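# Rehang a hose on the empty hooks across the room

## Task

Take the hose off the hooks it hangs on now and hang it on the two empty hooks on the wall facing them. At the end it must be hanging motionless with no part touching the floor, the robot must have released it and backed away, and the hose must stay there without any help from the robot. The robot must not topple or finish leaning over, or the task fails.

## Robot and tools

ROBOT. A Rainbow Robotics RB-Y1: a wheeled base (two drive wheels, two rear casters), a bending torso, a head with a camera, and two 7-joint arms, each with a parallel gripper and a wrist camera. The base is 0.66 m long and 0.58 m wide, and its front edge sits 0.10 m ahead of the drive axle. It cannot move sideways. Each arm is rated for 3 kg.

FRAMES. The base frame has its origin on the floor between the drive wheels, x forward, y to the left, z up. The reported chest, left_hand and right_hand positions are in this frame. A hand point lies between its finger pads; the fingers point along the hand's -z axis and close along its x axis. Printed hand positions can be off, more so with the arm stretched. The odometry frame is the base frame as it was at the scene start; base_odometry counts wheel turns only, so slip looks like travel. Heading runs -3.142 to 3.142, positive to the left.

execute_actions(actions, cameras). actions is a list holding one action or none (none just reports state and images). An action may contain:
- base: exactly one of {"translate_m": d}, a relative drive in metres, -3 to 3, forward positive; or {"rotate_rad": d}, a relative turn in place in radians, -3.2 to 3.2, left (counter-clockwise seen from above) positive. Moves lasting over 8.667 s are refused.
- joints: absolute joint targets in radians (grippers in metres), keyed by name. Ranges: torso_squat_rad 0 to 1.2 (bigger lowers a level chest); torso_shift_rad -0.3 to 0.6 (positive pushes the hips forward); torso_pitch_rad -0.2 to 1.4 (positive leans forward); torso_yaw_rad -1.5 to 1.5 (positive left). Per arm: shoulder_pitch -2.356 to 2.356 (0 hangs, negative raises forward); left_shoulder_roll 0 to 3.141 and right_shoulder_roll -3.141 to 0 (away from the body lifts the arm outward); shoulder_yaw -2.094 to 2.094; elbow -2.617 to 0.01 (0 straight, negative bends); forearm_roll -3.141 to 3.141; wrist_pitch -1.57 to 1.919 (negative tips the hand forward); hand_roll -2.705 to 2.705; gripper_m 0 to 0.1, the gap between the pads. Yaw and roll signs are the same for both arms. head_pan_rad -0.523 to 0.523 (left positive, relative to the chest); head_tilt_rad -0.35 to 1.57 (positive looks down). Joints count as reached within 0.02 (grippers 0.004). The torso also has joint limits combined: squat+shift <= 1.52; squat-shift+pitch <= 1.57; shift+0.5 pitch-0.4 squat <= 0.7; shift+0.3 pitch-0.5 squat <= 0.39; breaking one leaves commanded torso joints short with off_target.
- speeds: lower caps for that action only, translate_m 0.05 to 0.4 m/s, rotate_rad 0.1 to 1.509 rad/s.
- min_time_s: 0.1 to 8, the shortest duration for each arm and head motion.
An action never runs past 15 s. Unknown keys or out-of-range values refuse the call with no motion. cameras picks images: head_camera, left_wrist_camera, right_wrist_camera or all; omitted or null means all, [] means none. A joint or base left out of an action may keep driving toward an earlier target.

wait(seconds): 0 to 10 s with no new command; returns the same report. zoom_image(camera, region): enlarges [x0, y0, x1, y1] pixels of that camera's latest full image, at most 504 by 504. read_manual(section): licence text only. finished_scene(scene): ends the scene (1 or 2) once the last command has settled; irreversible, and it reports success. Replying without any tool call ends everything.

RESULTS. base_status and joint_status give each motion's ending: done (for the base, wheels turned the full amount, slip included); off_target (stopped short, may still push); limit_stop_at_<name> (a built-in limit); limit_stop_at_own_body (guard halted an arm or torso before hitting the robot's own body; move them apart); contact_stop (hit something hard, a load too heavy, or an arm pinched); time_out; stopped_with_arm (torso halted because an arm contact-stopped). contact_stop, time_out and stopped_with_arm freeze the whole group (torso joints, or one arm's seven joints) and clear their targets. "joint command not followed", usually with a cause line, means a self- or arm-arm collision check held back that arm's targets; the gripper target still runs, and the held targets may be retried on later actions. on_its_own lists what the call did not command; "held at" is a target, not a position. Once a call reports a stop, later movement calls in that same reply are skipped. Camera calibrations (K, distortion, T_world_to_cam in the base frame) are listed; head pictures are 896x504, wrist ones 644x364, and wrist camera poses drift with arm reading errors.

RECOVERY. After any stop, first back off in a separate action: arms, then torso. If both hands hold one object and the torso contact-stops at once with nothing in the way, resend every arm joint at its reported value (not grippers), then the torso command.

AVOID. To grip, command an opening at least 0.005 m under the object's width; off_target is then normal. Do not let the arms collide or press together, fingers included; a hard press ends the run. The base keeps pushing into furniture and the bent leg can protrude forward; a leg blocked by furniture may shove the robot back unseen. Heavy weight far ahead of the drive wheels tips the robot. Joint torque limits (N m): shoulder joints 63, elbow 32.4, forearm, wrist and hand 22.5; hitting one halts the robot for 10 s. A motor shows MOTOR HOT from 65 °C and brakes the arm at 80 °C (limit_stop_at_motor_heat); long holds under load heat motors, even while thinking. The robot holds its last command during thinking. Avoid drops, slams and hard pushes.

Each tool is called after "Request:" as name(argument=value, ...) on one line, values as JSON.

## Session

I'll start by looking at the current state.

Request:
execute_actions(actions=[])

Scene clock: 0.00 s.
Motor temperatures (°C, as the motors report them): left_arm=[28 27 28 33 34 40 35] | right_arm=[29 27 30 28 34 37 31]
base_odometry: x=+0.000 y=+0.000 heading=+0.000 (m, m, rad; odometry frame)
base_status: not commanded
joint_positions: torso_squat_rad=+0.350 torso_shift_rad=+0.001 torso_pitch_rad=+0.001 torso_yaw_rad=+0.001 left_shoulder_pitch_rad=+0.034 left_shoulder_roll_rad=+0.019 left_shoulder_yaw_rad=-0.040 left_elbow_rad=-0.248 left_forearm_roll_rad=-0.018 left_wrist_pitch_rad=+0.012 left_hand_roll_rad=+0.004 left_gripper_m=+0.101 right_shoulder_pitch_rad=+0.028 right_shoulder_roll_rad=-0.007 right_shoulder_yaw_rad=+0.011 right_elbow_rad=-0.261 right_forearm_roll_rad=+0.038 right_wrist_pitch_rad=-0.056 right_hand_roll_rad=-0.006 right_gripper_m=+0.100 head_pan_rad=+0.000 head_tilt_rad=+0.399
joint_status: not commanded
chest: x=-0.2270 y=-0.0002 z=+1.2475 quat_wxyz=(+1.000, +0.000, +0.001, +0.000) (m; base frame)
left_hand: x=-0.1345 y=+0.2312 z=+0.5682 quat_wxyz=(+0.995, +0.008, -0.101, -0.021) (m; base frame)
right_hand: x=-0.1082 y=-0.2248 z=+0.5736 quat_wxyz=(+0.989, -0.005, -0.144, +0.017) (m; base frame)
pictures: head_camera, left_wrist_camera, right_wrist_camera
Images, in order (width x height): head_camera 896x504, left_wrist_camera 644x364, right_wrist_camera 644x364.

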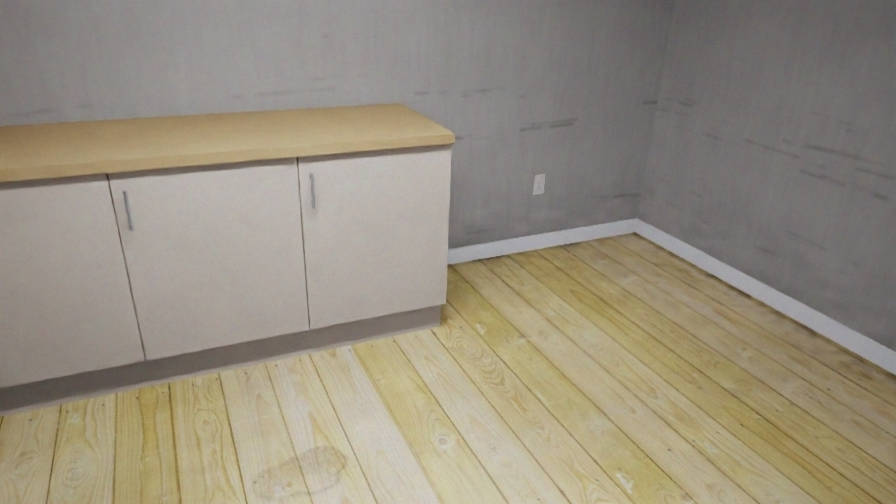

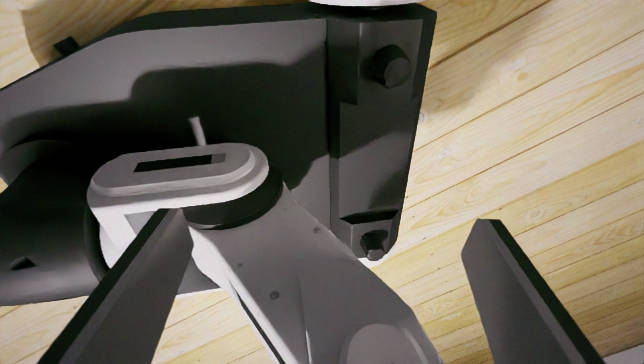

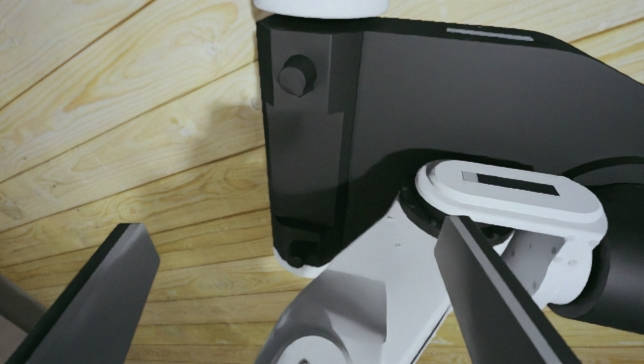

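Request:
execute_actions(actions=[{"joints": {"head_pan_rad": -0.52, "head_tilt_rad": 0.2}}], cameras=["head_camera"])

Request:
execute_actions(actions=[{"joints": {"head_pan_rad": 0.52, "head_tilt_rad": 0.2}}], cameras=["head_camera"])

Scene clock: 1.57 s.
Motor temperatures (°C, as the motors report them): left_arm=[28 27 28 33 34 40 35] | right_arm=[29 27 30 28 34 37 31]
base_odometry: x=+0.000 y=+0.000 heading=+0.000 (m, m, rad; odometry frame)
base_status: not commanded
joint_positions: torso_squat_rad=+0.350 torso_shift_rad=+0.001 torso_pitch_rad=+0.001 torso_yaw_rad=+0.001 left_shoulder_pitch_rad=+0.034 left_shoulder_roll_rad=+0.019 left_shoulder_yaw_rad=-0.040 left_elbow_rad=-0.248 left_forearm_roll_rad=-0.018 left_wrist_pitch_rad=+0.012 left_hand_roll_rad=+0.004 left_gripper_m=+0.101 right_shoulder_pitch_rad=+0.028 right_shoulder_roll_rad=-0.007 right_shoulder_yaw_rad=+0.011 right_elbow_rad=-0.261 right_forearm_roll_rad=+0.038 right_wrist_pitch_rad=-0.056 right_hand_roll_rad=-0.006 right_gripper_m=+0.100 head_pan_rad=-0.520 head_tilt_rad=+0.200
joint_status: all done
chest: x=-0.2270 y=-0.0002 z=+1.2475 quat_wxyz=(+1.000, +0.000, +0.001, +0.000) (m; base frame)
left_hand: x=-0.1345 y=+0.2312 z=+0.5682 quat_wxyz=(+0.995, +0.008, -0.101, -0.021) (m; base frame)
right_hand: x=-0.1082 y=-0.2248 z=+0.5736 quat_wxyz=(+0.989, -0.005, -0.144, +0.017) (m; base frame)
pictures: head_camera
camera_calibration (this result's frames):
head_camera: T_world_to_cam=[[-0.471437, -0.88107, 0.0382478, -0.153075], [-0.221371, 0.0762459, -0.972204, 1.42031], [0.853664, -0.4668, -0.230989, 0.452733], [0, 0, 0, 1]] pos_world=[-0.144231, -0.031827, 1.49126]
Images, in order (width x height): head_camera 896x504.

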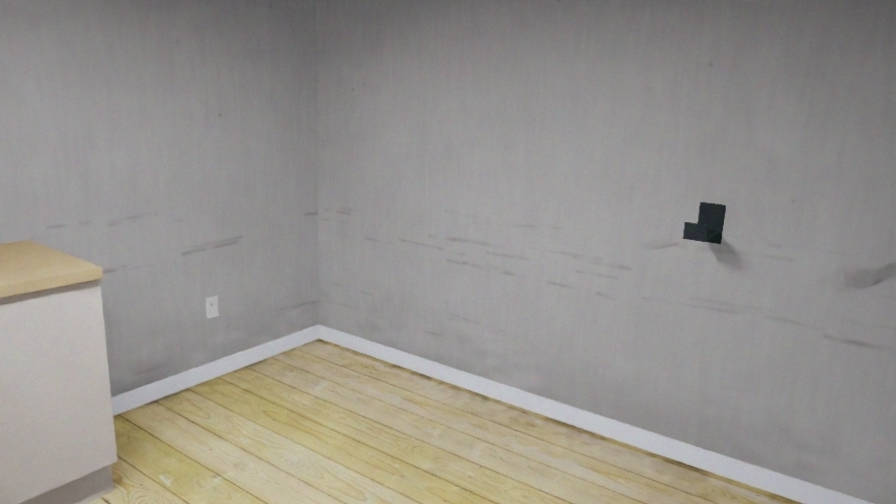

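Scene clock: 2.93 s.
Motor temperatures (°C, as the motors report them): left_arm=[28 27 28 33 34 40 35] | right_arm=[29 27 30 28 34 37 31]
base_odometry: x=+0.000 y=+0.000 heading=+0.000 (m, m, rad; odometry frame)
base_status: not commanded
joint_positions: torso_squat_rad=+0.350 torso_shift_rad=+0.001 torso_pitch_rad=+0.001 torso_yaw_rad=+0.001 left_shoulder_pitch_rad=+0.034 left_shoulder_roll_rad=+0.019 left_shoulder_yaw_rad=-0.040 left_elbow_rad=-0.248 left_forearm_roll_rad=-0.018 left_wrist_pitch_rad=+0.012 left_hand_roll_rad=+0.004 left_gripper_m=+0.101 right_shoulder_pitch_rad=+0.028 right_shoulder_roll_rad=-0.007 right_shoulder_yaw_rad=+0.011 right_elbow_rad=-0.261 right_forearm_roll_rad=+0.038 right_wrist_pitch_rad=-0.056 right_hand_roll_rad=-0.006 right_gripper_m=+0.100 head_pan_rad=+0.520 head_tilt_rad=+0.200
joint_status: all done
chest: x=-0.2270 y=-0.0002 z=+1.2475 quat_wxyz=(+1.000, +0.000, +0.001, +0.000) (m; base frame)
left_hand: x=-0.1345 y=+0.2312 z=+0.5682 quat_wxyz=(+0.995, +0.008, -0.101, -0.021) (m; base frame)
right_hand: x=-0.1082 y=-0.2248 z=+0.5736 quat_wxyz=(+0.989, -0.005, -0.144, +0.017) (m; base frame)
pictures: head_camera
camera_calibration (this result's frames):
head_camera: T_world_to_cam=[[0.521093, -0.85269, 0.0371797, 0.0516839], [-0.178279, -0.151343, -0.972272, 1.42918], [0.834673, 0.500016, -0.23088, 0.448904], [0, 0, 0, 1]] pos_world=[-0.146827, 0.0359081, 1.49127]
Images, in order (width x height): head_camera 896x504.

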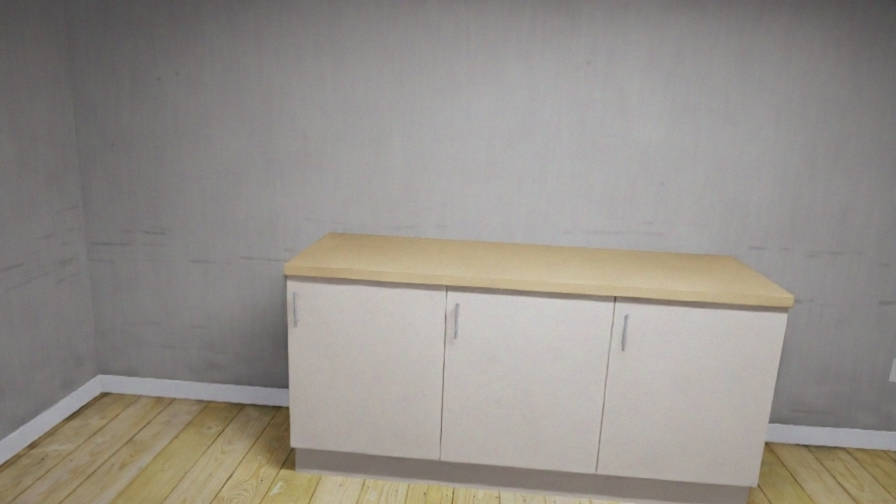

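Request:
execute_actions(actions=[{"joints": {"head_pan_rad": -0.52, "head_tilt_rad": 0.2, "torso_yaw_rad": -0.5}}], cameras=["head_camera"])

Scene clock: 7.50 s.
Motor temperatures (°C, as the motors report them): left_arm=[28 27 28 33 34 40 35] | right_arm=[29 27 30 28 34 37 31]
base_odometry: x=+0.000 y=+0.000 heading=+0.000 (m, m, rad; odometry frame)
base_status: not commanded
joint_positions: torso_squat_rad=+0.350 torso_shift_rad=+0.001 torso_pitch_rad=+0.001 torso_yaw_rad=-0.500 left_shoulder_pitch_rad=+0.034 left_shoulder_roll_rad=+0.019 left_shoulder_yaw_rad=-0.040 left_elbow_rad=-0.248 left_forearm_roll_rad=-0.018 left_wrist_pitch_rad=+0.012 left_hand_roll_rad=+0.004 left_gripper_m=+0.101 right_shoulder_pitch_rad=+0.028 right_shoulder_roll_rad=-0.007 right_shoulder_yaw_rad=+0.011 right_elbow_rad=-0.261 right_forearm_roll_rad=+0.038 right_wrist_pitch_rad=-0.056 right_hand_roll_rad=-0.006 right_gripper_m=+0.100 head_pan_rad=-0.520 head_tilt_rad=+0.200
joint_status: all done
chest: x=-0.2270 y=-0.0002 z=+1.2475 quat_wxyz=(+0.969, +0.000, +0.001, -0.247) (m; base frame)
left_hand: x=-0.0349 y=+0.1581 z=+0.5681 quat_wxyz=(+0.958, -0.017, -0.100, -0.267) (m; base frame)
right_hand: x=-0.2308 y=-0.2545 z=+0.5738 quat_wxyz=(+0.963, -0.040, -0.139, -0.228) (m; base frame)
pictures: head_camera
camera_calibration (this result's frames):
head_camera: T_world_to_cam=[[-0.836479, -0.546633, 0.0386715, -0.236377], [-0.157776, 0.172652, -0.972264, 1.43484], [0.524795, -0.81938, -0.230665, 0.377615], [0, 0, 0, 1]] pos_world=[-0.169512, -0.0675294, 1.49129]
Images, in order (width x height): head_camera 896x504.

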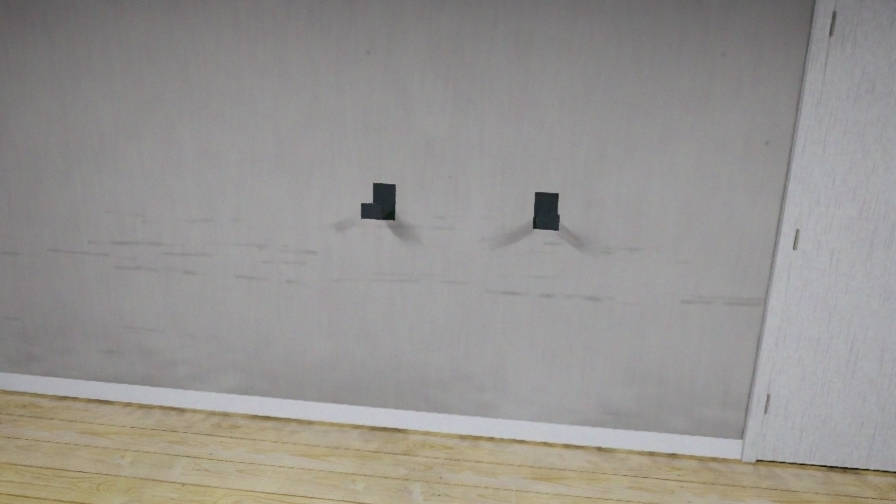

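Request:
zoom_image(camera="head_camera", region=[330, 160, 610, 270])

Region (330, 160, 610, 270) of head_camera's 896x504 image, scaled by 1.800, with more detail than that image has; it fills the top 198 rows of this view, and the rest is white.

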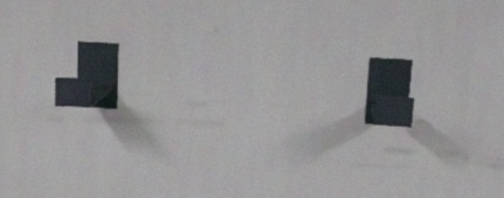

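Request:
execute_actions(actions=[{"base": {"rotate_rad": 2.04}, "joints": {"head_pan_rad": 0.0, "head_tilt_rad": 0.25, "torso_yaw_rad": 0.0}}], cameras=["head_camera"])

Scene clock: 13.60 s.
Motor temperatures (°C, as the motors report them): left_arm=[28 27 28 33 34 40 35] | right_arm=[29 27 30 28 34 37 31]
base_odometry: x=+0.000 y=+0.000 heading=+2.040 (m, m, rad; odometry frame)
base_status: done
joint_positions: torso_squat_rad=+0.350 torso_shift_rad=+0.001 torso_pitch_rad=+0.001 torso_yaw_rad=+0.000 left_shoulder_pitch_rad=+0.034 left_shoulder_roll_rad=+0.019 left_shoulder_yaw_rad=-0.040 left_elbow_rad=-0.248 left_forearm_roll_rad=-0.018 left_wrist_pitch_rad=+0.012 left_hand_roll_rad=+0.004 left_gripper_m=+0.101 right_shoulder_pitch_rad=+0.028 right_shoulder_roll_rad=-0.007 right_shoulder_yaw_rad=+0.011 right_elbow_rad=-0.261 right_forearm_roll_rad=+0.038 right_wrist_pitch_rad=-0.056 right_hand_roll_rad=-0.006 right_gripper_m=+0.100 head_pan_rad=+0.000 head_tilt_rad=+0.250
joint_status: all done
chest: x=-0.2270 y=-0.0002 z=+1.2475 quat_wxyz=(+1.000, +0.000, +0.001, +0.000) (m; base frame)
left_hand: x=-0.1343 y=+0.2312 z=+0.5682 quat_wxyz=(+0.995, +0.009, -0.101, -0.022) (m; base frame)
right_hand: x=-0.1084 y=-0.2249 z=+0.5736 quat_wxyz=(+0.989, -0.005, -0.144, +0.017) (m; base frame)
pictures: head_camera
camera_calibration (this result's frames):
head_camera: T_world_to_cam=[[0.0297388, -0.998901, 0.0362396, -0.0476173], [-0.278254, -0.0430956, -0.95954, 1.39028], [0.960047, 0.0184517, -0.279229, 0.544521], [0, 0, 0, 1]] pos_world=[-0.134498, 0.00230286, 1.48781]
Images, in order (width x height): head_camera 896x504.

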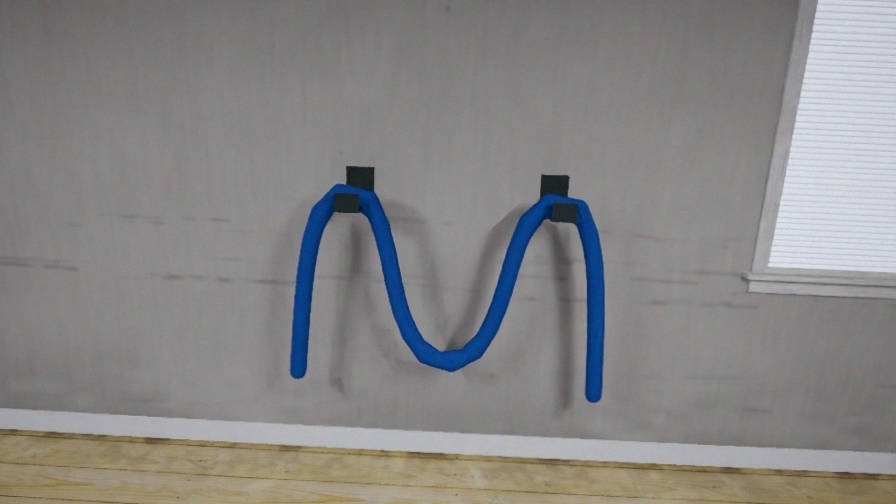

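Request:
zoom_image(camera="head_camera", region=[280, 150, 460, 290])

Request:
zoom_image(camera="head_camera", region=[460, 150, 640, 290])

Region (280, 150, 460, 290) of head_camera's 896x504 image, scaled by 2.800, with more detail than that image has.

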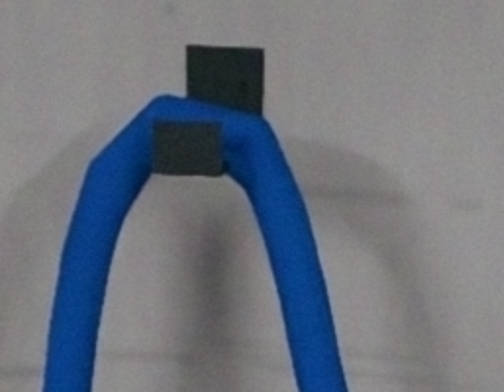

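Region (460, 150, 640, 290) of head_camera's 896x504 image, scaled by 2.800, with more detail than that image has.

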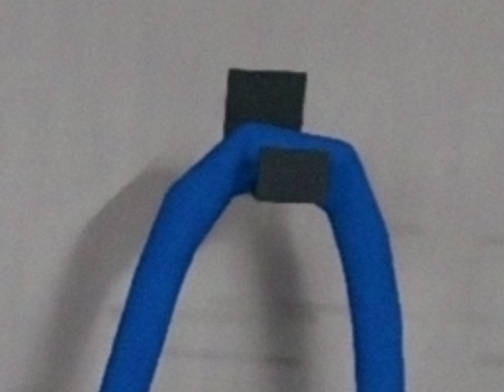

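Request:
execute_actions(actions=[{"base": {"translate_m": 1.42}, "joints": {"head_tilt_rad": 0.6, "torso_squat_rad": 0.3, "left_shoulder_pitch_rad": -1.428, "left_shoulder_roll_rad": 1.277, "left_shoulder_yaw_rad": -1.105, "left_elbow_rad": -1.3, "left_forearm_roll_rad": 1.723, "left_wrist_pitch_rad": 1.758, "left_hand_roll_rad": 0.408, "right_shoulder_pitch_rad": -1.428, "right_shoulder_roll_rad": -1.277, "right_shoulder_yaw_rad": 1.105, "right_elbow_rad": -1.3, "right_forearm_roll_rad": -1.723, "right_wrist_pitch_rad": 1.758, "right_hand_roll_rad": -0.408}, "min_time_s": 2.5}])

Scene clock: 32.77 s.
Motor temperatures (°C, as the motors report them): left_arm=[28 27 28 33 34 40 35] | right_arm=[29 27 30 28 34 37 31]
base_odometry: x=-0.642 y=+1.266 heading=+2.040 (m, m, rad; odometry frame)
base_status: done
joint_positions: torso_squat_rad=+0.300 torso_shift_rad=+0.001 torso_pitch_rad=+0.001 torso_yaw_rad=+0.000 left_shoulder_pitch_rad=-1.428 left_shoulder_roll_rad=+1.277 left_shoulder_yaw_rad=-1.105 left_elbow_rad=-1.300 left_forearm_roll_rad=+1.723 left_wrist_pitch_rad=+1.758 left_hand_roll_rad=+0.408 left_gripper_m=+0.101 right_shoulder_pitch_rad=-1.428 right_shoulder_roll_rad=-1.277 right_shoulder_yaw_rad=+1.105 right_elbow_rad=-1.300 right_forearm_roll_rad=-1.723 right_wrist_pitch_rad=+1.758 right_hand_roll_rad=-0.408 right_gripper_m=+0.100 head_pan_rad=+0.000 head_tilt_rad=+0.600
joint_status: all done
chest: x=-0.2269 y=-0.0002 z=+1.2587 quat_wxyz=(+1.000, +0.000, +0.001, +0.000) (m; base frame)
left_hand: x=+0.2031 y=+0.3452 z=+1.2175 quat_wxyz=(+1.000, +0.000, +0.001, +0.001) (m; base frame)
right_hand: x=+0.2031 y=-0.3455 z=+1.2174 quat_wxyz=(+1.000, +0.000, +0.001, +0.000) (m; base frame)
pictures: head_camera, left_wrist_camera, right_wrist_camera
camera_calibration (this result's frames):
head_camera: T_world_to_cam=[[0.0404025, -0.9989, 0.0238061, -0.0277113], [-0.590579, -0.0430919, -0.805829, 1.11291], [0.805968, 0.0184982, -0.59167, 0.971692], [0, 0, 0, 1]] pos_world=[-0.124775, 0.00230189, 1.47239]
left_wrist_camera: T_world_to_cam=[[0.999455, 0.0252241, -0.0213068, -0.18219], [0.0330032, -0.7829, 0.621271, -0.457183], [-0.00101008, -0.621635, -0.783306, 1.254], [0, 0, 0, 1]] pos_world=[0.198445, 0.426195, 1.26242]
right_wrist_camera: T_world_to_cam=[[-0.997248, -0.00189583, 0.0741125, 0.108253], [0.0438599, 0.790875, 0.610404, -0.438701], [-0.0597709, 0.611975, -0.788615, 1.2619], [0, 0, 0, 1]] pos_world=[0.202622, -0.42509, 1.25492]
Images, in order (width x height): head_camera 896x504, left_wrist_camera 644x364, right_wrist_camera 644x364.

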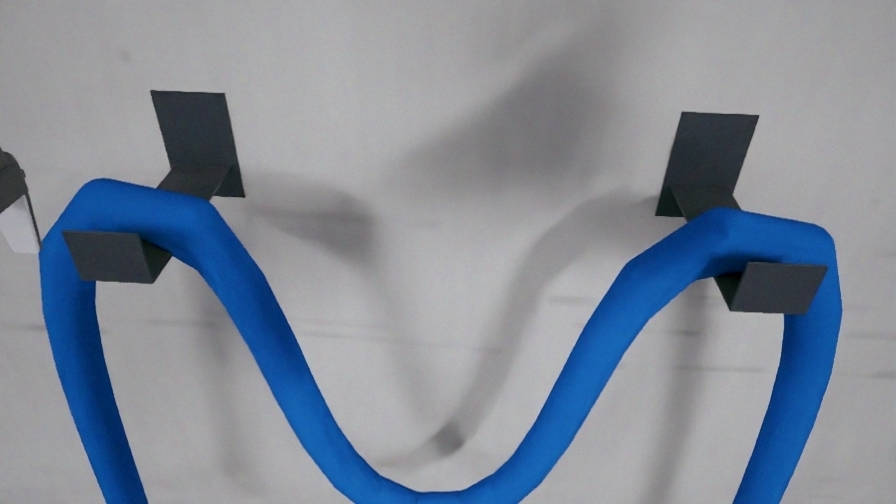

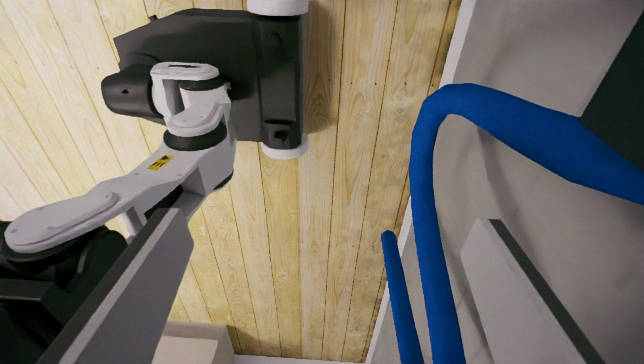

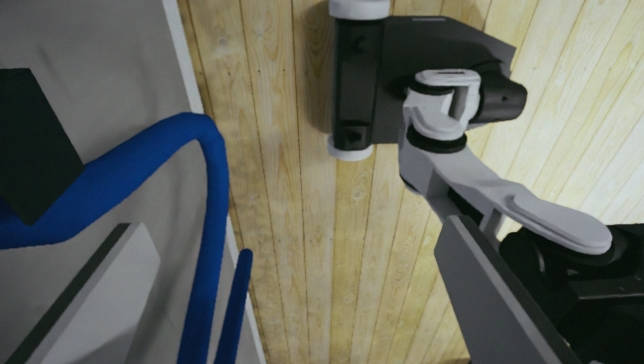

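Request:
execute_actions(actions=[{"base": {"translate_m": 0.25}, "joints": {"head_tilt_rad": 0.8, "head_pan_rad": 0.45}}])

Scene clock: 38.47 s.
Motor temperatures (°C, as the motors report them): left_arm=[28 27 28 33 34 40 35] | right_arm=[30 27 30 28 34 37 31]
base_odometry: x=-0.755 y=+1.489 heading=+2.041 (m, m, rad; odometry frame)
base_status: done
joint_positions: torso_squat_rad=+0.300 torso_shift_rad=+0.001 torso_pitch_rad=+0.001 torso_yaw_rad=+0.000 left_shoulder_pitch_rad=-1.428 left_shoulder_roll_rad=+1.277 left_shoulder_yaw_rad=-1.105 left_elbow_rad=-1.300 left_forearm_roll_rad=+1.723 left_wrist_pitch_rad=+1.758 left_hand_roll_rad=+0.408 left_gripper_m=+0.101 right_shoulder_pitch_rad=-1.428 right_shoulder_roll_rad=-1.277 right_shoulder_yaw_rad=+1.105 right_elbow_rad=-1.300 right_forearm_roll_rad=-1.723 right_wrist_pitch_rad=+1.758 right_hand_roll_rad=-0.408 right_gripper_m=+0.100 head_pan_rad=+0.450 head_tilt_rad=+0.800
joint_status: all done
chest: x=-0.2269 y=-0.0002 z=+1.2587 quat_wxyz=(+1.000, +0.000, +0.001, +0.000) (m; base frame)
left_hand: x=+0.2031 y=+0.3452 z=+1.2175 quat_wxyz=(+1.000, +0.000, +0.001, +0.001) (m; base frame)
right_hand: x=+0.2031 y=-0.3456 z=+1.2174 quat_wxyz=(+1.000, +0.000, +0.001, +0.000) (m; base frame)
pictures: head_camera, left_wrist_camera, right_wrist_camera
camera_calibration (this result's frames):
head_camera: T_world_to_cam=[[0.47442, -0.880175, 0.0147776, 0.074298], [-0.646649, -0.359841, -0.672577, 0.906976], [0.597302, 0.309528, -0.73988, 1.14526], [0, 0, 0, 1]] pos_world=[-0.132821, 0.0372712, 1.45627]
left_wrist_camera: T_world_to_cam=[[0.999454, 0.0252484, -0.021296, -0.182203], [0.0330156, -0.782917, 0.621249, -0.457146], [-0.000987481, -0.621613, -0.783324, 1.25403], [0, 0, 0, 1]] pos_world=[0.198434, 0.426215, 1.26243]
right_wrist_camera: T_world_to_cam=[[-0.99725, -0.0018288, 0.074093, 0.10829], [0.043899, 0.790894, 0.610377, -0.438651], [-0.0597159, 0.61195, -0.788639, 1.26195], [0, 0, 0, 1]] pos_world=[0.202607, -0.425126, 1.25494]
Images, in order (width x height): head_camera 896x504, left_wrist_camera 644x364, right_wrist_camera 644x364.

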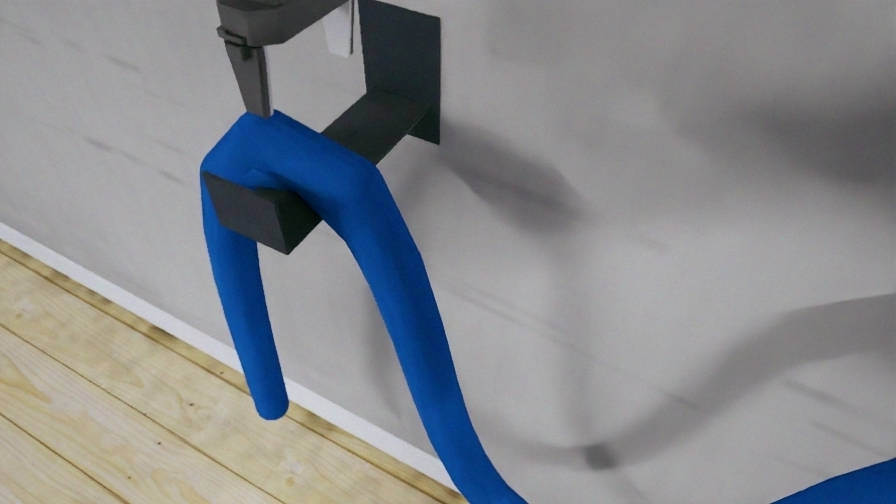

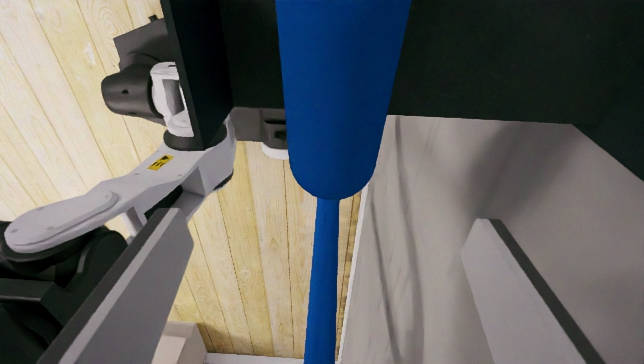

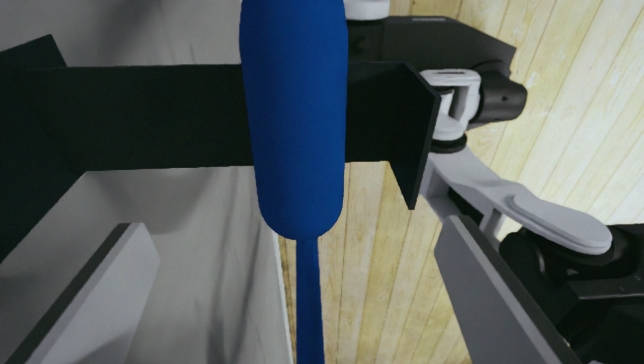

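Request:
execute_actions(actions=[{"joints": {"torso_squat_rad": 0.675, "left_gripper_m": 0.09, "right_gripper_m": 0.09, "head_tilt_rad": 0.55, "head_pan_rad": 0.5}}])

Scene clock: 46.17 s.
Motor temperatures (°C, as the motors report them): left_arm=[29 27 28 33 34 40 35] | right_arm=[30 27 30 28 34 37 31]
base_odometry: x=-0.755 y=+1.489 heading=+2.041 (m, m, rad; odometry frame)
base_status: not commanded
joint_positions: torso_squat_rad=+0.675 torso_shift_rad=+0.001 torso_pitch_rad=+0.001 torso_yaw_rad=+0.000 left_shoulder_pitch_rad=-1.428 left_shoulder_roll_rad=+1.277 left_shoulder_yaw_rad=-1.105 left_elbow_rad=-1.300 left_forearm_roll_rad=+1.723 left_wrist_pitch_rad=+1.758 left_hand_roll_rad=+0.408 left_gripper_m=+0.090 right_shoulder_pitch_rad=-1.428 right_shoulder_roll_rad=-1.277 right_shoulder_yaw_rad=+1.105 right_elbow_rad=-1.300 right_forearm_roll_rad=-1.723 right_wrist_pitch_rad=+1.758 right_hand_roll_rad=-0.408 right_gripper_m=+0.090 head_pan_rad=+0.500 head_tilt_rad=+0.550
joint_status: all done
chest: x=-0.2271 y=-0.0002 z=+1.1364 quat_wxyz=(+1.000, +0.000, +0.000, +0.000) (m; base frame)
left_hand: x=+0.2029 y=+0.3452 z=+1.0956 quat_wxyz=(+1.000, +0.000, +0.000, +0.001) (m; base frame)
right_hand: x=+0.2028 y=-0.3455 z=+1.0952 quat_wxyz=(+1.000, +0.000, +0.001, +0.000) (m; base frame)
pictures: head_camera, left_wrist_camera, right_wrist_camera
camera_calibration (this result's frames):
head_camera: T_world_to_cam=[[0.513257, -0.857861, 0.0253286, 0.0701287], [-0.461598, -0.300814, -0.834529, 1.07895], [0.723529, 0.416636, -0.550382, 0.82763], [0, 0, 0, 1]] pos_world=[-0.136765, 0.0399039, 1.35416]
left_wrist_camera: T_world_to_cam=[[0.999468, 0.0252007, -0.0207062, -0.185236], [0.0326115, -0.782946, 0.621235, -0.381249], [-0.000556276, -0.621579, -0.783351, 1.15842], [0, 0, 0, 1]] pos_world=[0.198215, 0.426222, 1.14046]
right_wrist_camera: T_world_to_cam=[[-0.997267, -0.00183458, 0.0738526, 0.117361], [0.0437496, 0.79087, 0.610419, -0.364131], [-0.0595276, 0.611982, -0.788628, 1.16555], [0, 0, 0, 1]] pos_world=[0.202353, -0.425097, 1.13279]
Images, in order (width x height): head_camera 896x504, left_wrist_camera 644x364, right_wrist_camera 644x364.

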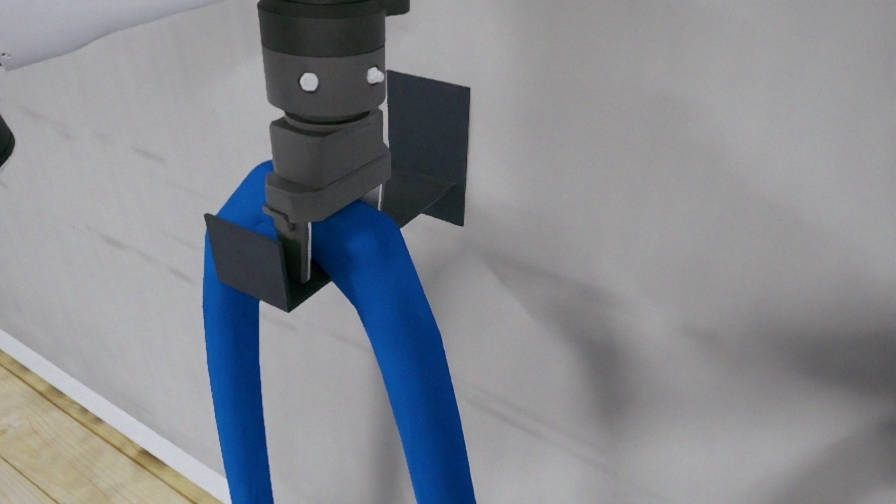

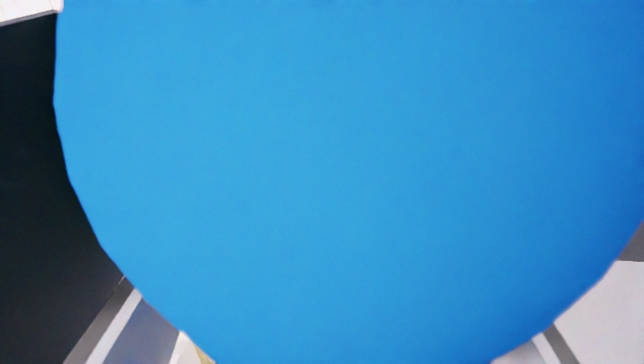

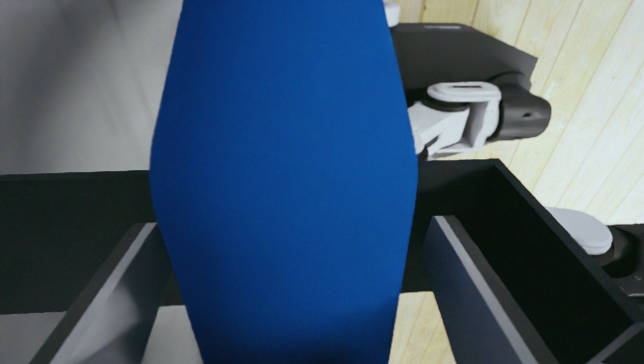

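Request:
execute_actions(actions=[{"joints": {"right_shoulder_pitch_rad": -1.404, "right_wrist_pitch_rad": 1.738, "left_gripper_m": 0.04, "right_gripper_m": 0.075, "head_pan_rad": -0.5}}], cameras=["head_camera", "right_wrist_camera"])

Scene clock: 49.80 s.
Motor temperatures (°C, as the motors report them): left_arm=[29 27 28 33 34 40 35] | right_arm=[30 27 30 28 34 37 31]
base_odometry: x=-0.755 y=+1.489 heading=+2.041 (m, m, rad; odometry frame)
base_status: not commanded
joint_positions: torso_squat_rad=+0.675 torso_shift_rad=+0.001 torso_pitch_rad=+0.001 torso_yaw_rad=+0.000 left_shoulder_pitch_rad=-1.428 left_shoulder_roll_rad=+1.277 left_shoulder_yaw_rad=-1.105 left_elbow_rad=-1.300 left_forearm_roll_rad=+1.723 left_wrist_pitch_rad=+1.758 left_hand_roll_rad=+0.408 left_gripper_m=+0.060 right_shoulder_pitch_rad=-1.404 right_shoulder_roll_rad=-1.277 right_shoulder_yaw_rad=+1.105 right_elbow_rad=-1.300 right_forearm_roll_rad=-1.723 right_wrist_pitch_rad=+1.738 right_hand_roll_rad=-0.408 right_gripper_m=+0.075 head_pan_rad=-0.500 head_tilt_rad=+0.550
joint_status: left_gripper_m off_target (ended at +0.060, target +0.040); the others done
chest: x=-0.2271 y=-0.0002 z=+1.1364 quat_wxyz=(+1.000, +0.000, +0.000, +0.000) (m; base frame)
left_hand: x=+0.2029 y=+0.3452 z=+1.0956 quat_wxyz=(+1.000, +0.000, +0.000, +0.001) (m; base frame)
right_hand: x=+0.2032 y=-0.3473 z=+1.0858 quat_wxyz=(+1.000, +0.004, +0.002, -0.005) (m; base frame)
pictures: head_camera, right_wrist_camera
camera_calibration (this result's frames):
head_camera: T_world_to_cam=[[-0.444433, -0.895428, 0.0262369, -0.127367], [-0.503002, 0.225208, -0.834428, 1.07044], [0.741261, -0.384044, -0.550492, 0.831238], [0, 0, 0, 1]] pos_world=[-0.134334, -0.0358888, 1.35414]
right_wrist_camera: T_world_to_cam=[[-0.99698, 0.00593275, 0.0774369, 0.117199], [0.0525508, 0.785691, 0.616383, -0.367063], [-0.0571846, 0.618591, -0.783629, 1.15561], [0, 0, 0, 1]] pos_world=[0.202218, -0.427146, 1.12274]
Images, in order (width x height): head_camera 896x504, right_wrist_camera 644x364.

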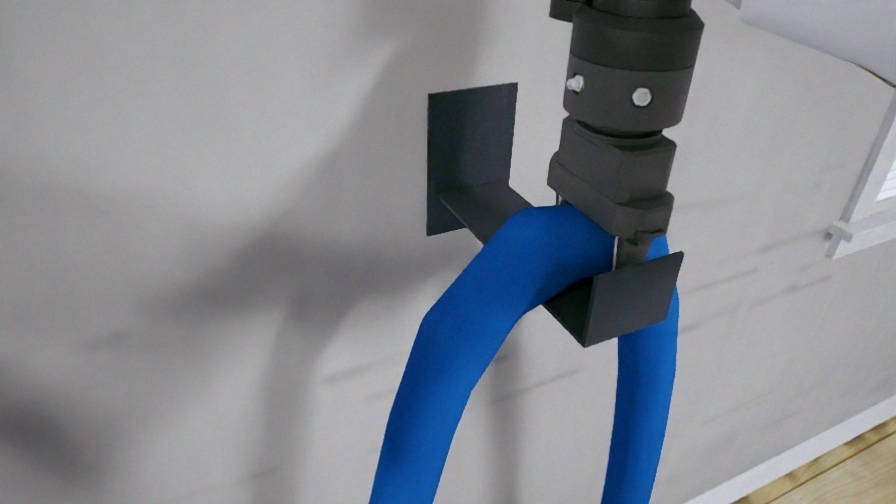

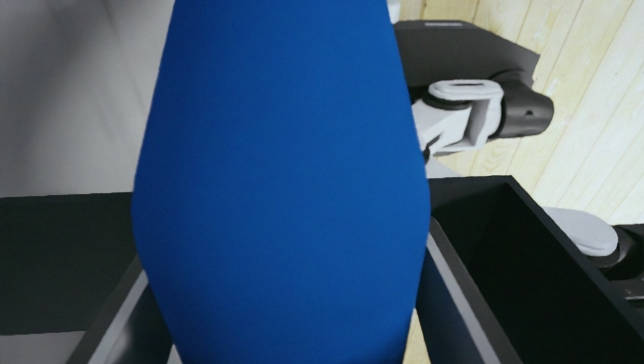

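Request:
execute_actions(actions=[{"joints": {"right_gripper_m": 0.04}}], cameras=[])

Request:
execute_actions(actions=[{"joints": {"torso_squat_rad": 0.28, "head_tilt_rad": 0.75}}])

Scene clock: 50.93 s.
Motor temperatures (°C, as the motors report them): left_arm=[29 27 28 33 34 40 35] | right_arm=[30 27 30 28 34 37 31]
base_odometry: x=-0.755 y=+1.489 heading=+2.041 (m, m, rad; odometry frame)
base_status: not commanded
joint_positions: torso_squat_rad=+0.675 torso_shift_rad=+0.001 torso_pitch_rad=+0.001 torso_yaw_rad=+0.000 left_shoulder_pitch_rad=-1.428 left_shoulder_roll_rad=+1.277 left_shoulder_yaw_rad=-1.105 left_elbow_rad=-1.300 left_forearm_roll_rad=+1.723 left_wrist_pitch_rad=+1.758 left_hand_roll_rad=+0.408 left_gripper_m=+0.060 right_shoulder_pitch_rad=-1.404 right_shoulder_roll_rad=-1.277 right_shoulder_yaw_rad=+1.105 right_elbow_rad=-1.300 right_forearm_roll_rad=-1.723 right_wrist_pitch_rad=+1.738 right_hand_roll_rad=-0.408 right_gripper_m=+0.059 head_pan_rad=-0.500 head_tilt_rad=+0.550
joint_status: right_gripper_m off_target (ended at +0.059, target +0.040)
chest: x=-0.2271 y=-0.0002 z=+1.1364 quat_wxyz=(+1.000, +0.000, +0.000, +0.000) (m; base frame)
left_hand: x=+0.2029 y=+0.3452 z=+1.0956 quat_wxyz=(+1.000, +0.000, +0.000, +0.001) (m; base frame)
right_hand: x=+0.2032 y=-0.3473 z=+1.0858 quat_wxyz=(+1.000, +0.004, +0.002, -0.005) (m; base frame)
pictures: none
No camera images: the call's "cameras" was empty. Leave "cameras" out to get every camera's image.

Scene clock: 53.03 s.
Motor temperatures (°C, as the motors report them): left_arm=[29 27 28 33 34 40 35] | right_arm=[30 27 30 28 34 37 31]
base_odometry: x=-0.755 y=+1.489 heading=+2.041 (m, m, rad; odometry frame)
base_status: not commanded
joint_positions: torso_squat_rad=+0.280 torso_shift_rad=+0.001 torso_pitch_rad=+0.002 torso_yaw_rad=+0.000 left_shoulder_pitch_rad=-1.428 left_shoulder_roll_rad=+1.277 left_shoulder_yaw_rad=-1.105 left_elbow_rad=-1.300 left_forearm_roll_rad=+1.723 left_wrist_pitch_rad=+1.758 left_hand_roll_rad=+0.408 left_gripper_m=+0.060 right_shoulder_pitch_rad=-1.403 right_shoulder_roll_rad=-1.277 right_shoulder_yaw_rad=+1.105 right_elbow_rad=-1.300 right_forearm_roll_rad=-1.723 right_wrist_pitch_rad=+1.738 right_hand_roll_rad=-0.408 right_gripper_m=+0.059 head_pan_rad=-0.500 head_tilt_rad=+0.750
joint_status: all done
chest: x=-0.2267 y=-0.0002 z=+1.2627 quat_wxyz=(+1.000, +0.000, +0.001, +0.000) (m; base frame)
left_hand: x=+0.2032 y=+0.3453 z=+1.2212 quat_wxyz=(+1.000, +0.000, +0.001, +0.001) (m; base frame)
right_hand: x=+0.2034 y=-0.3475 z=+1.2112 quat_wxyz=(+1.000, +0.004, +0.004, -0.005) (m; base frame)
pictures: head_camera, left_wrist_camera, right_wrist_camera
camera_calibration (this result's frames):
head_camera: T_world_to_cam=[[-0.440578, -0.897529, 0.0182639, -0.117954], [-0.63925, 0.299381, -0.708329, 0.96381], [0.630278, -0.323749, -0.705646, 1.10456], [0, 0, 0, 1]] pos_world=[-0.132035, -0.0368105, 1.46428]
left_wrist_camera: T_world_to_cam=[[0.999431, 0.0253759, -0.02223, -0.181116], [0.0336957, -0.783029, 0.621072, -0.459211], [-0.00164647, -0.621468, -0.783438, 1.25716], [0, 0, 0, 1]] pos_world=[0.198556, 0.426304, 1.26608]
right_wrist_camera: T_world_to_cam=[[-0.996815, 0.0061663, 0.0795107, 0.105232], [0.0540013, 0.785844, 0.616063, -0.444103], [-0.0586841, 0.618394, -0.783674, 1.25426], [0, 0, 0, 1]] pos_world=[0.202485, -0.427282, 1.24816]
Images, in order (width x height): head_camera 896x504, left_wrist_camera 644x364, right_wrist_camera 644x364.

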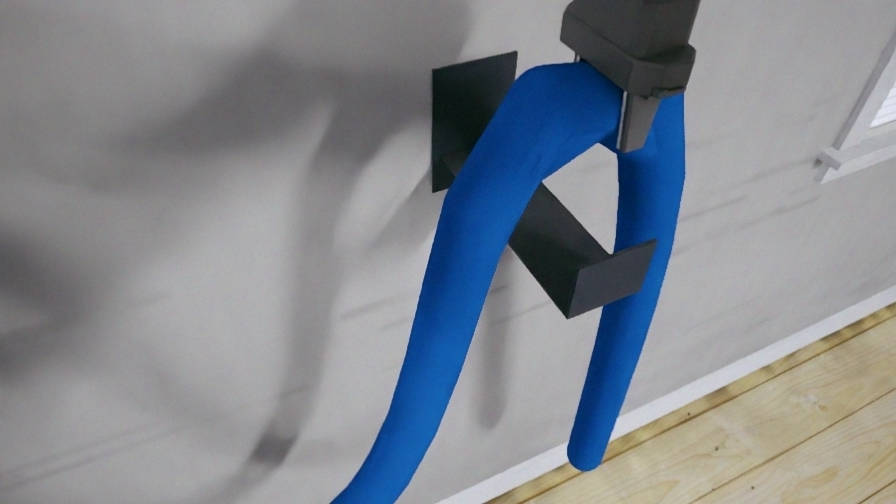

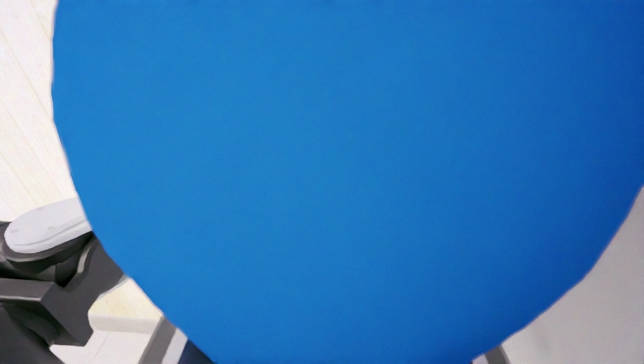

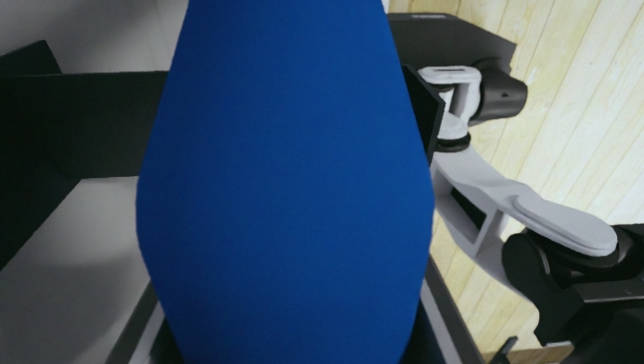

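Request:
execute_actions(actions=[{"base": {"translate_m": -1.9}, "joints": {"head_pan_rad": 0.5, "head_tilt_rad": 0.75}}], cameras=["head_camera"])

Scene clock: 60.33 s.
Motor temperatures (°C, as the motors report them): left_arm=[29 27 28 33 34 40 35] | right_arm=[30 27 30 28 34 37 31]
base_odometry: x=+0.106 y=-0.204 heading=+2.042 (m, m, rad; odometry frame)
base_status: done
joint_positions: torso_squat_rad=+0.280 torso_shift_rad=+0.001 torso_pitch_rad=+0.001 torso_yaw_rad=+0.000 left_shoulder_pitch_rad=-1.428 left_shoulder_roll_rad=+1.277 left_shoulder_yaw_rad=-1.105 left_elbow_rad=-1.300 left_forearm_roll_rad=+1.723 left_wrist_pitch_rad=+1.758 left_hand_roll_rad=+0.408 left_gripper_m=+0.060 right_shoulder_pitch_rad=-1.403 right_shoulder_roll_rad=-1.277 right_shoulder_yaw_rad=+1.105 right_elbow_rad=-1.300 right_forearm_roll_rad=-1.723 right_wrist_pitch_rad=+1.738 right_hand_roll_rad=-0.408 right_gripper_m=+0.059 head_pan_rad=+0.500 head_tilt_rad=+0.750
joint_status: all done
chest: x=-0.2267 y=-0.0002 z=+1.2627 quat_wxyz=(+1.000, +0.000, +0.001, +0.000) (m; base frame)
left_hand: x=+0.2031 y=+0.3452 z=+1.2212 quat_wxyz=(+1.000, +0.000, +0.001, +0.001) (m; base frame)
right_hand: x=+0.2034 y=-0.3475 z=+1.2112 quat_wxyz=(+1.000, +0.004, +0.003, -0.005) (m; base frame)
pictures: head_camera
camera_calibration (this result's frames):
head_camera: T_world_to_cam=[[0.517106, -0.855756, 0.0168301, 0.0799048], [-0.597702, -0.375107, -0.708553, 0.972406], [0.612662, 0.356338, -0.705457, 1.10092], [0, 0, 0, 1]] pos_world=[-0.134602, 0.0408359, 1.46431]
Images, in order (width x height): head_camera 896x504.

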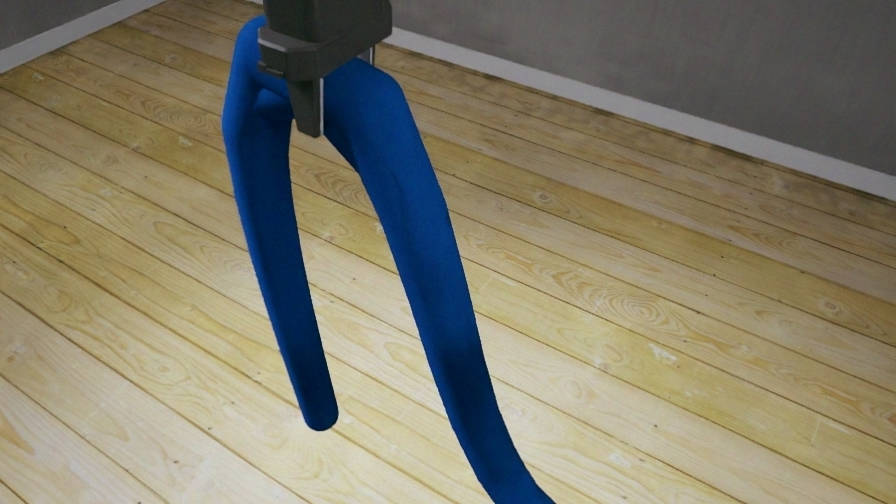

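Request:
execute_actions(actions=[{"base": {"rotate_rad": -3.142}, "joints": {"head_pan_rad": 0.0, "head_tilt_rad": 0.25}}], cameras=["head_camera"])

Scene clock: 66.77 s.
Motor temperatures (°C, as the motors report them): left_arm=[29 27 28 33 34 40 35] | right_arm=[31 27 30 28 34 37 31]
base_odometry: x=+0.106 y=-0.204 heading=-1.100 (m, m, rad; odometry frame)
base_status: done
joint_positions: torso_squat_rad=+0.280 torso_shift_rad=+0.001 torso_pitch_rad=+0.001 torso_yaw_rad=+0.000 left_shoulder_pitch_rad=-1.428 left_shoulder_roll_rad=+1.277 left_shoulder_yaw_rad=-1.105 left_elbow_rad=-1.300 left_forearm_roll_rad=+1.723 left_wrist_pitch_rad=+1.758 left_hand_roll_rad=+0.408 left_gripper_m=+0.060 right_shoulder_pitch_rad=-1.403 right_shoulder_roll_rad=-1.277 right_shoulder_yaw_rad=+1.105 right_elbow_rad=-1.300 right_forearm_roll_rad=-1.723 right_wrist_pitch_rad=+1.738 right_hand_roll_rad=-0.408 right_gripper_m=+0.059 head_pan_rad=+0.000 head_tilt_rad=+0.250
joint_status: all done
chest: x=-0.2268 y=-0.0002 z=+1.2627 quat_wxyz=(+1.000, +0.000, +0.001, +0.000) (m; base frame)
left_hand: x=+0.2031 y=+0.3452 z=+1.2212 quat_wxyz=(+1.000, +0.000, +0.001, +0.001) (m; base frame)
right_hand: x=+0.2033 y=-0.3475 z=+1.2112 quat_wxyz=(+1.000, +0.004, +0.003, -0.005) (m; base frame)
pictures: head_camera
camera_calibration (this result's frames):
head_camera: T_world_to_cam=[[0.0298775, -0.998896, 0.0362408, -0.0481299], [-0.278708, -0.0431443, -0.959406, 1.40462], [0.959911, 0.0185641, -0.279689, 0.549117], [0, 0, 0, 1]] pos_world=[-0.134187, 0.00233073, 1.50293]
Images, in order (width x height): head_camera 896x504.

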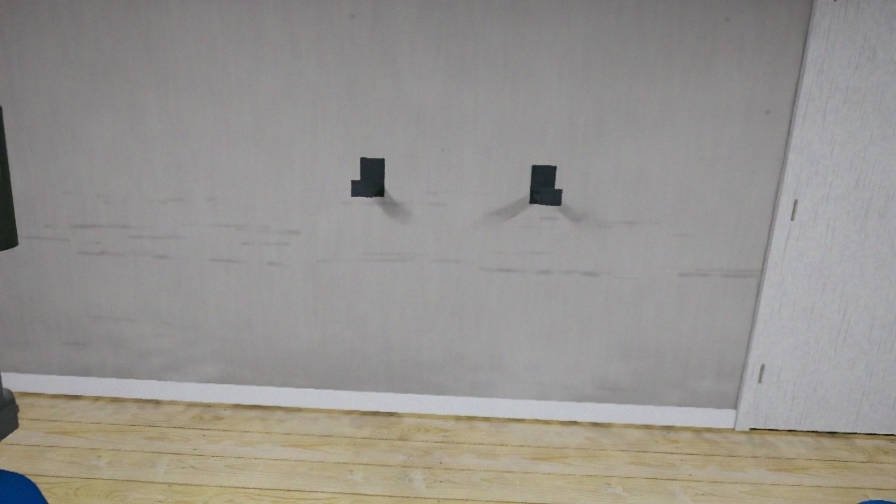

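Request:
zoom_image(camera="head_camera", region=[340, 140, 580, 220])

Region (340, 140, 580, 220) of head_camera's 896x504 image, scaled by 2.100, with more detail than that image has.

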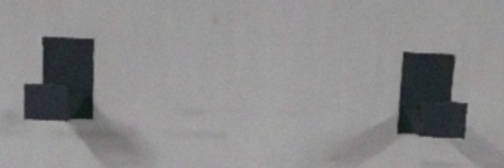

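Request:
execute_actions(actions=[{"base": {"translate_m": 1.73}, "joints": {"head_tilt_rad": 0.6}}])

Scene clock: 74.30 s.
Motor temperatures (°C, as the motors report them): left_arm=[29 27 28 33 34 40 35] | right_arm=[31 27 30 28 34 37 31]
base_odometry: x=+0.890 y=-1.746 heading=-1.100 (m, m, rad; odometry frame)
base_status: done
joint_positions: torso_squat_rad=+0.280 torso_shift_rad=+0.001 torso_pitch_rad=+0.002 torso_yaw_rad=+0.000 left_shoulder_pitch_rad=-1.427 left_shoulder_roll_rad=+1.277 left_shoulder_yaw_rad=-1.105 left_elbow_rad=-1.300 left_forearm_roll_rad=+1.723 left_wrist_pitch_rad=+1.758 left_hand_roll_rad=+0.408 left_gripper_m=+0.060 right_shoulder_pitch_rad=-1.403 right_shoulder_roll_rad=-1.277 right_shoulder_yaw_rad=+1.105 right_elbow_rad=-1.300 right_forearm_roll_rad=-1.723 right_wrist_pitch_rad=+1.738 right_hand_roll_rad=-0.408 right_gripper_m=+0.059 head_pan_rad=+0.000 head_tilt_rad=+0.600
joint_status: all done
chest: x=-0.2266 y=-0.0002 z=+1.2627 quat_wxyz=(+1.000, +0.000, +0.001, +0.000) (m; base frame)
left_hand: x=+0.2032 y=+0.3452 z=+1.2211 quat_wxyz=(+1.000, +0.000, +0.001, +0.001) (m; base frame)
right_hand: x=+0.2035 y=-0.3475 z=+1.2111 quat_wxyz=(+1.000, +0.004, +0.004, -0.005) (m; base frame)
pictures: head_camera, left_wrist_camera, right_wrist_camera
camera_calibration (this result's frames):
head_camera: T_world_to_cam=[[0.0405322, -0.998895, 0.0238042, -0.0277688], [-0.590918, -0.043175, -0.805576, 1.11589], [0.805713, 0.0185854, -0.592014, 0.974242], [0, 0, 0, 1]] pos_world=[-0.124435, 0.00233376, 1.47636]
left_wrist_camera: T_world_to_cam=[[0.99943, 0.0252048, -0.0224622, -0.180814], [0.0337059, -0.783046, 0.621049, -0.459179], [-0.00193548, -0.621452, -0.78345, 1.25712], [0, 0, 0, 1]] pos_world=[0.198621, 0.426239, 1.266]
right_wrist_camera: T_world_to_cam=[[-0.996801, 0.00621106, 0.0796834, 0.10507], [0.054139, 0.785887, 0.615995, -0.44397], [-0.0587962, 0.618339, -0.783709, 1.25427], [0, 0, 0, 1]] pos_world=[0.202517, -0.427305, 1.24809]
Images, in order (width x height): head_camera 896x504, left_wrist_camera 644x364, right_wrist_camera 644x364.

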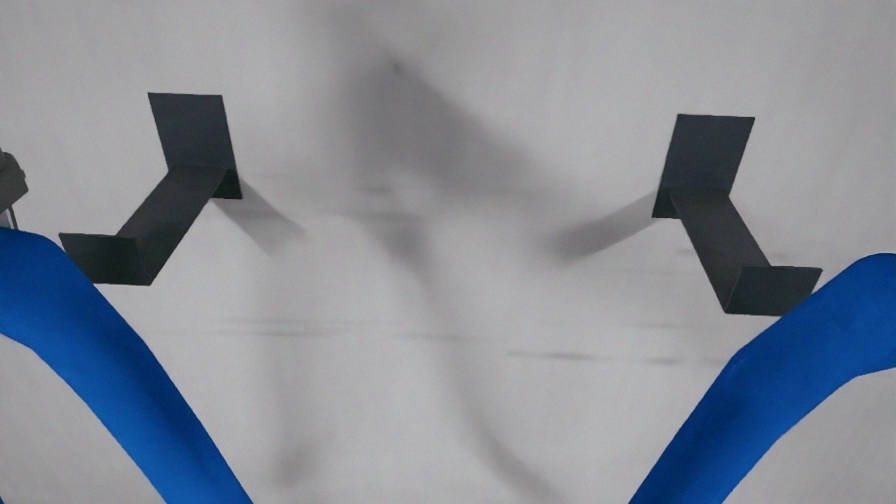

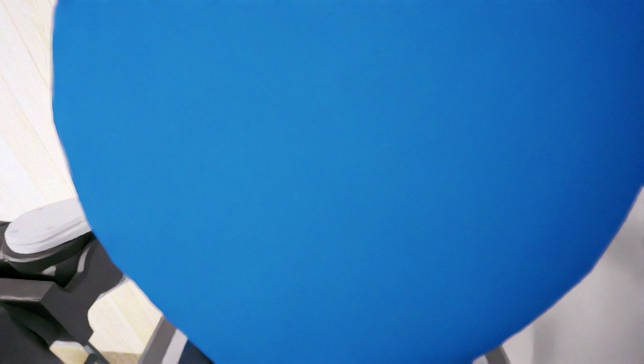

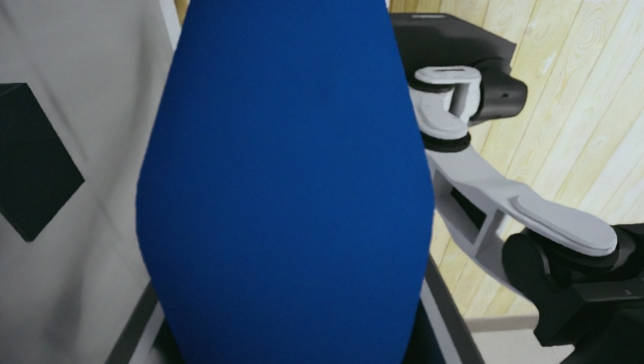

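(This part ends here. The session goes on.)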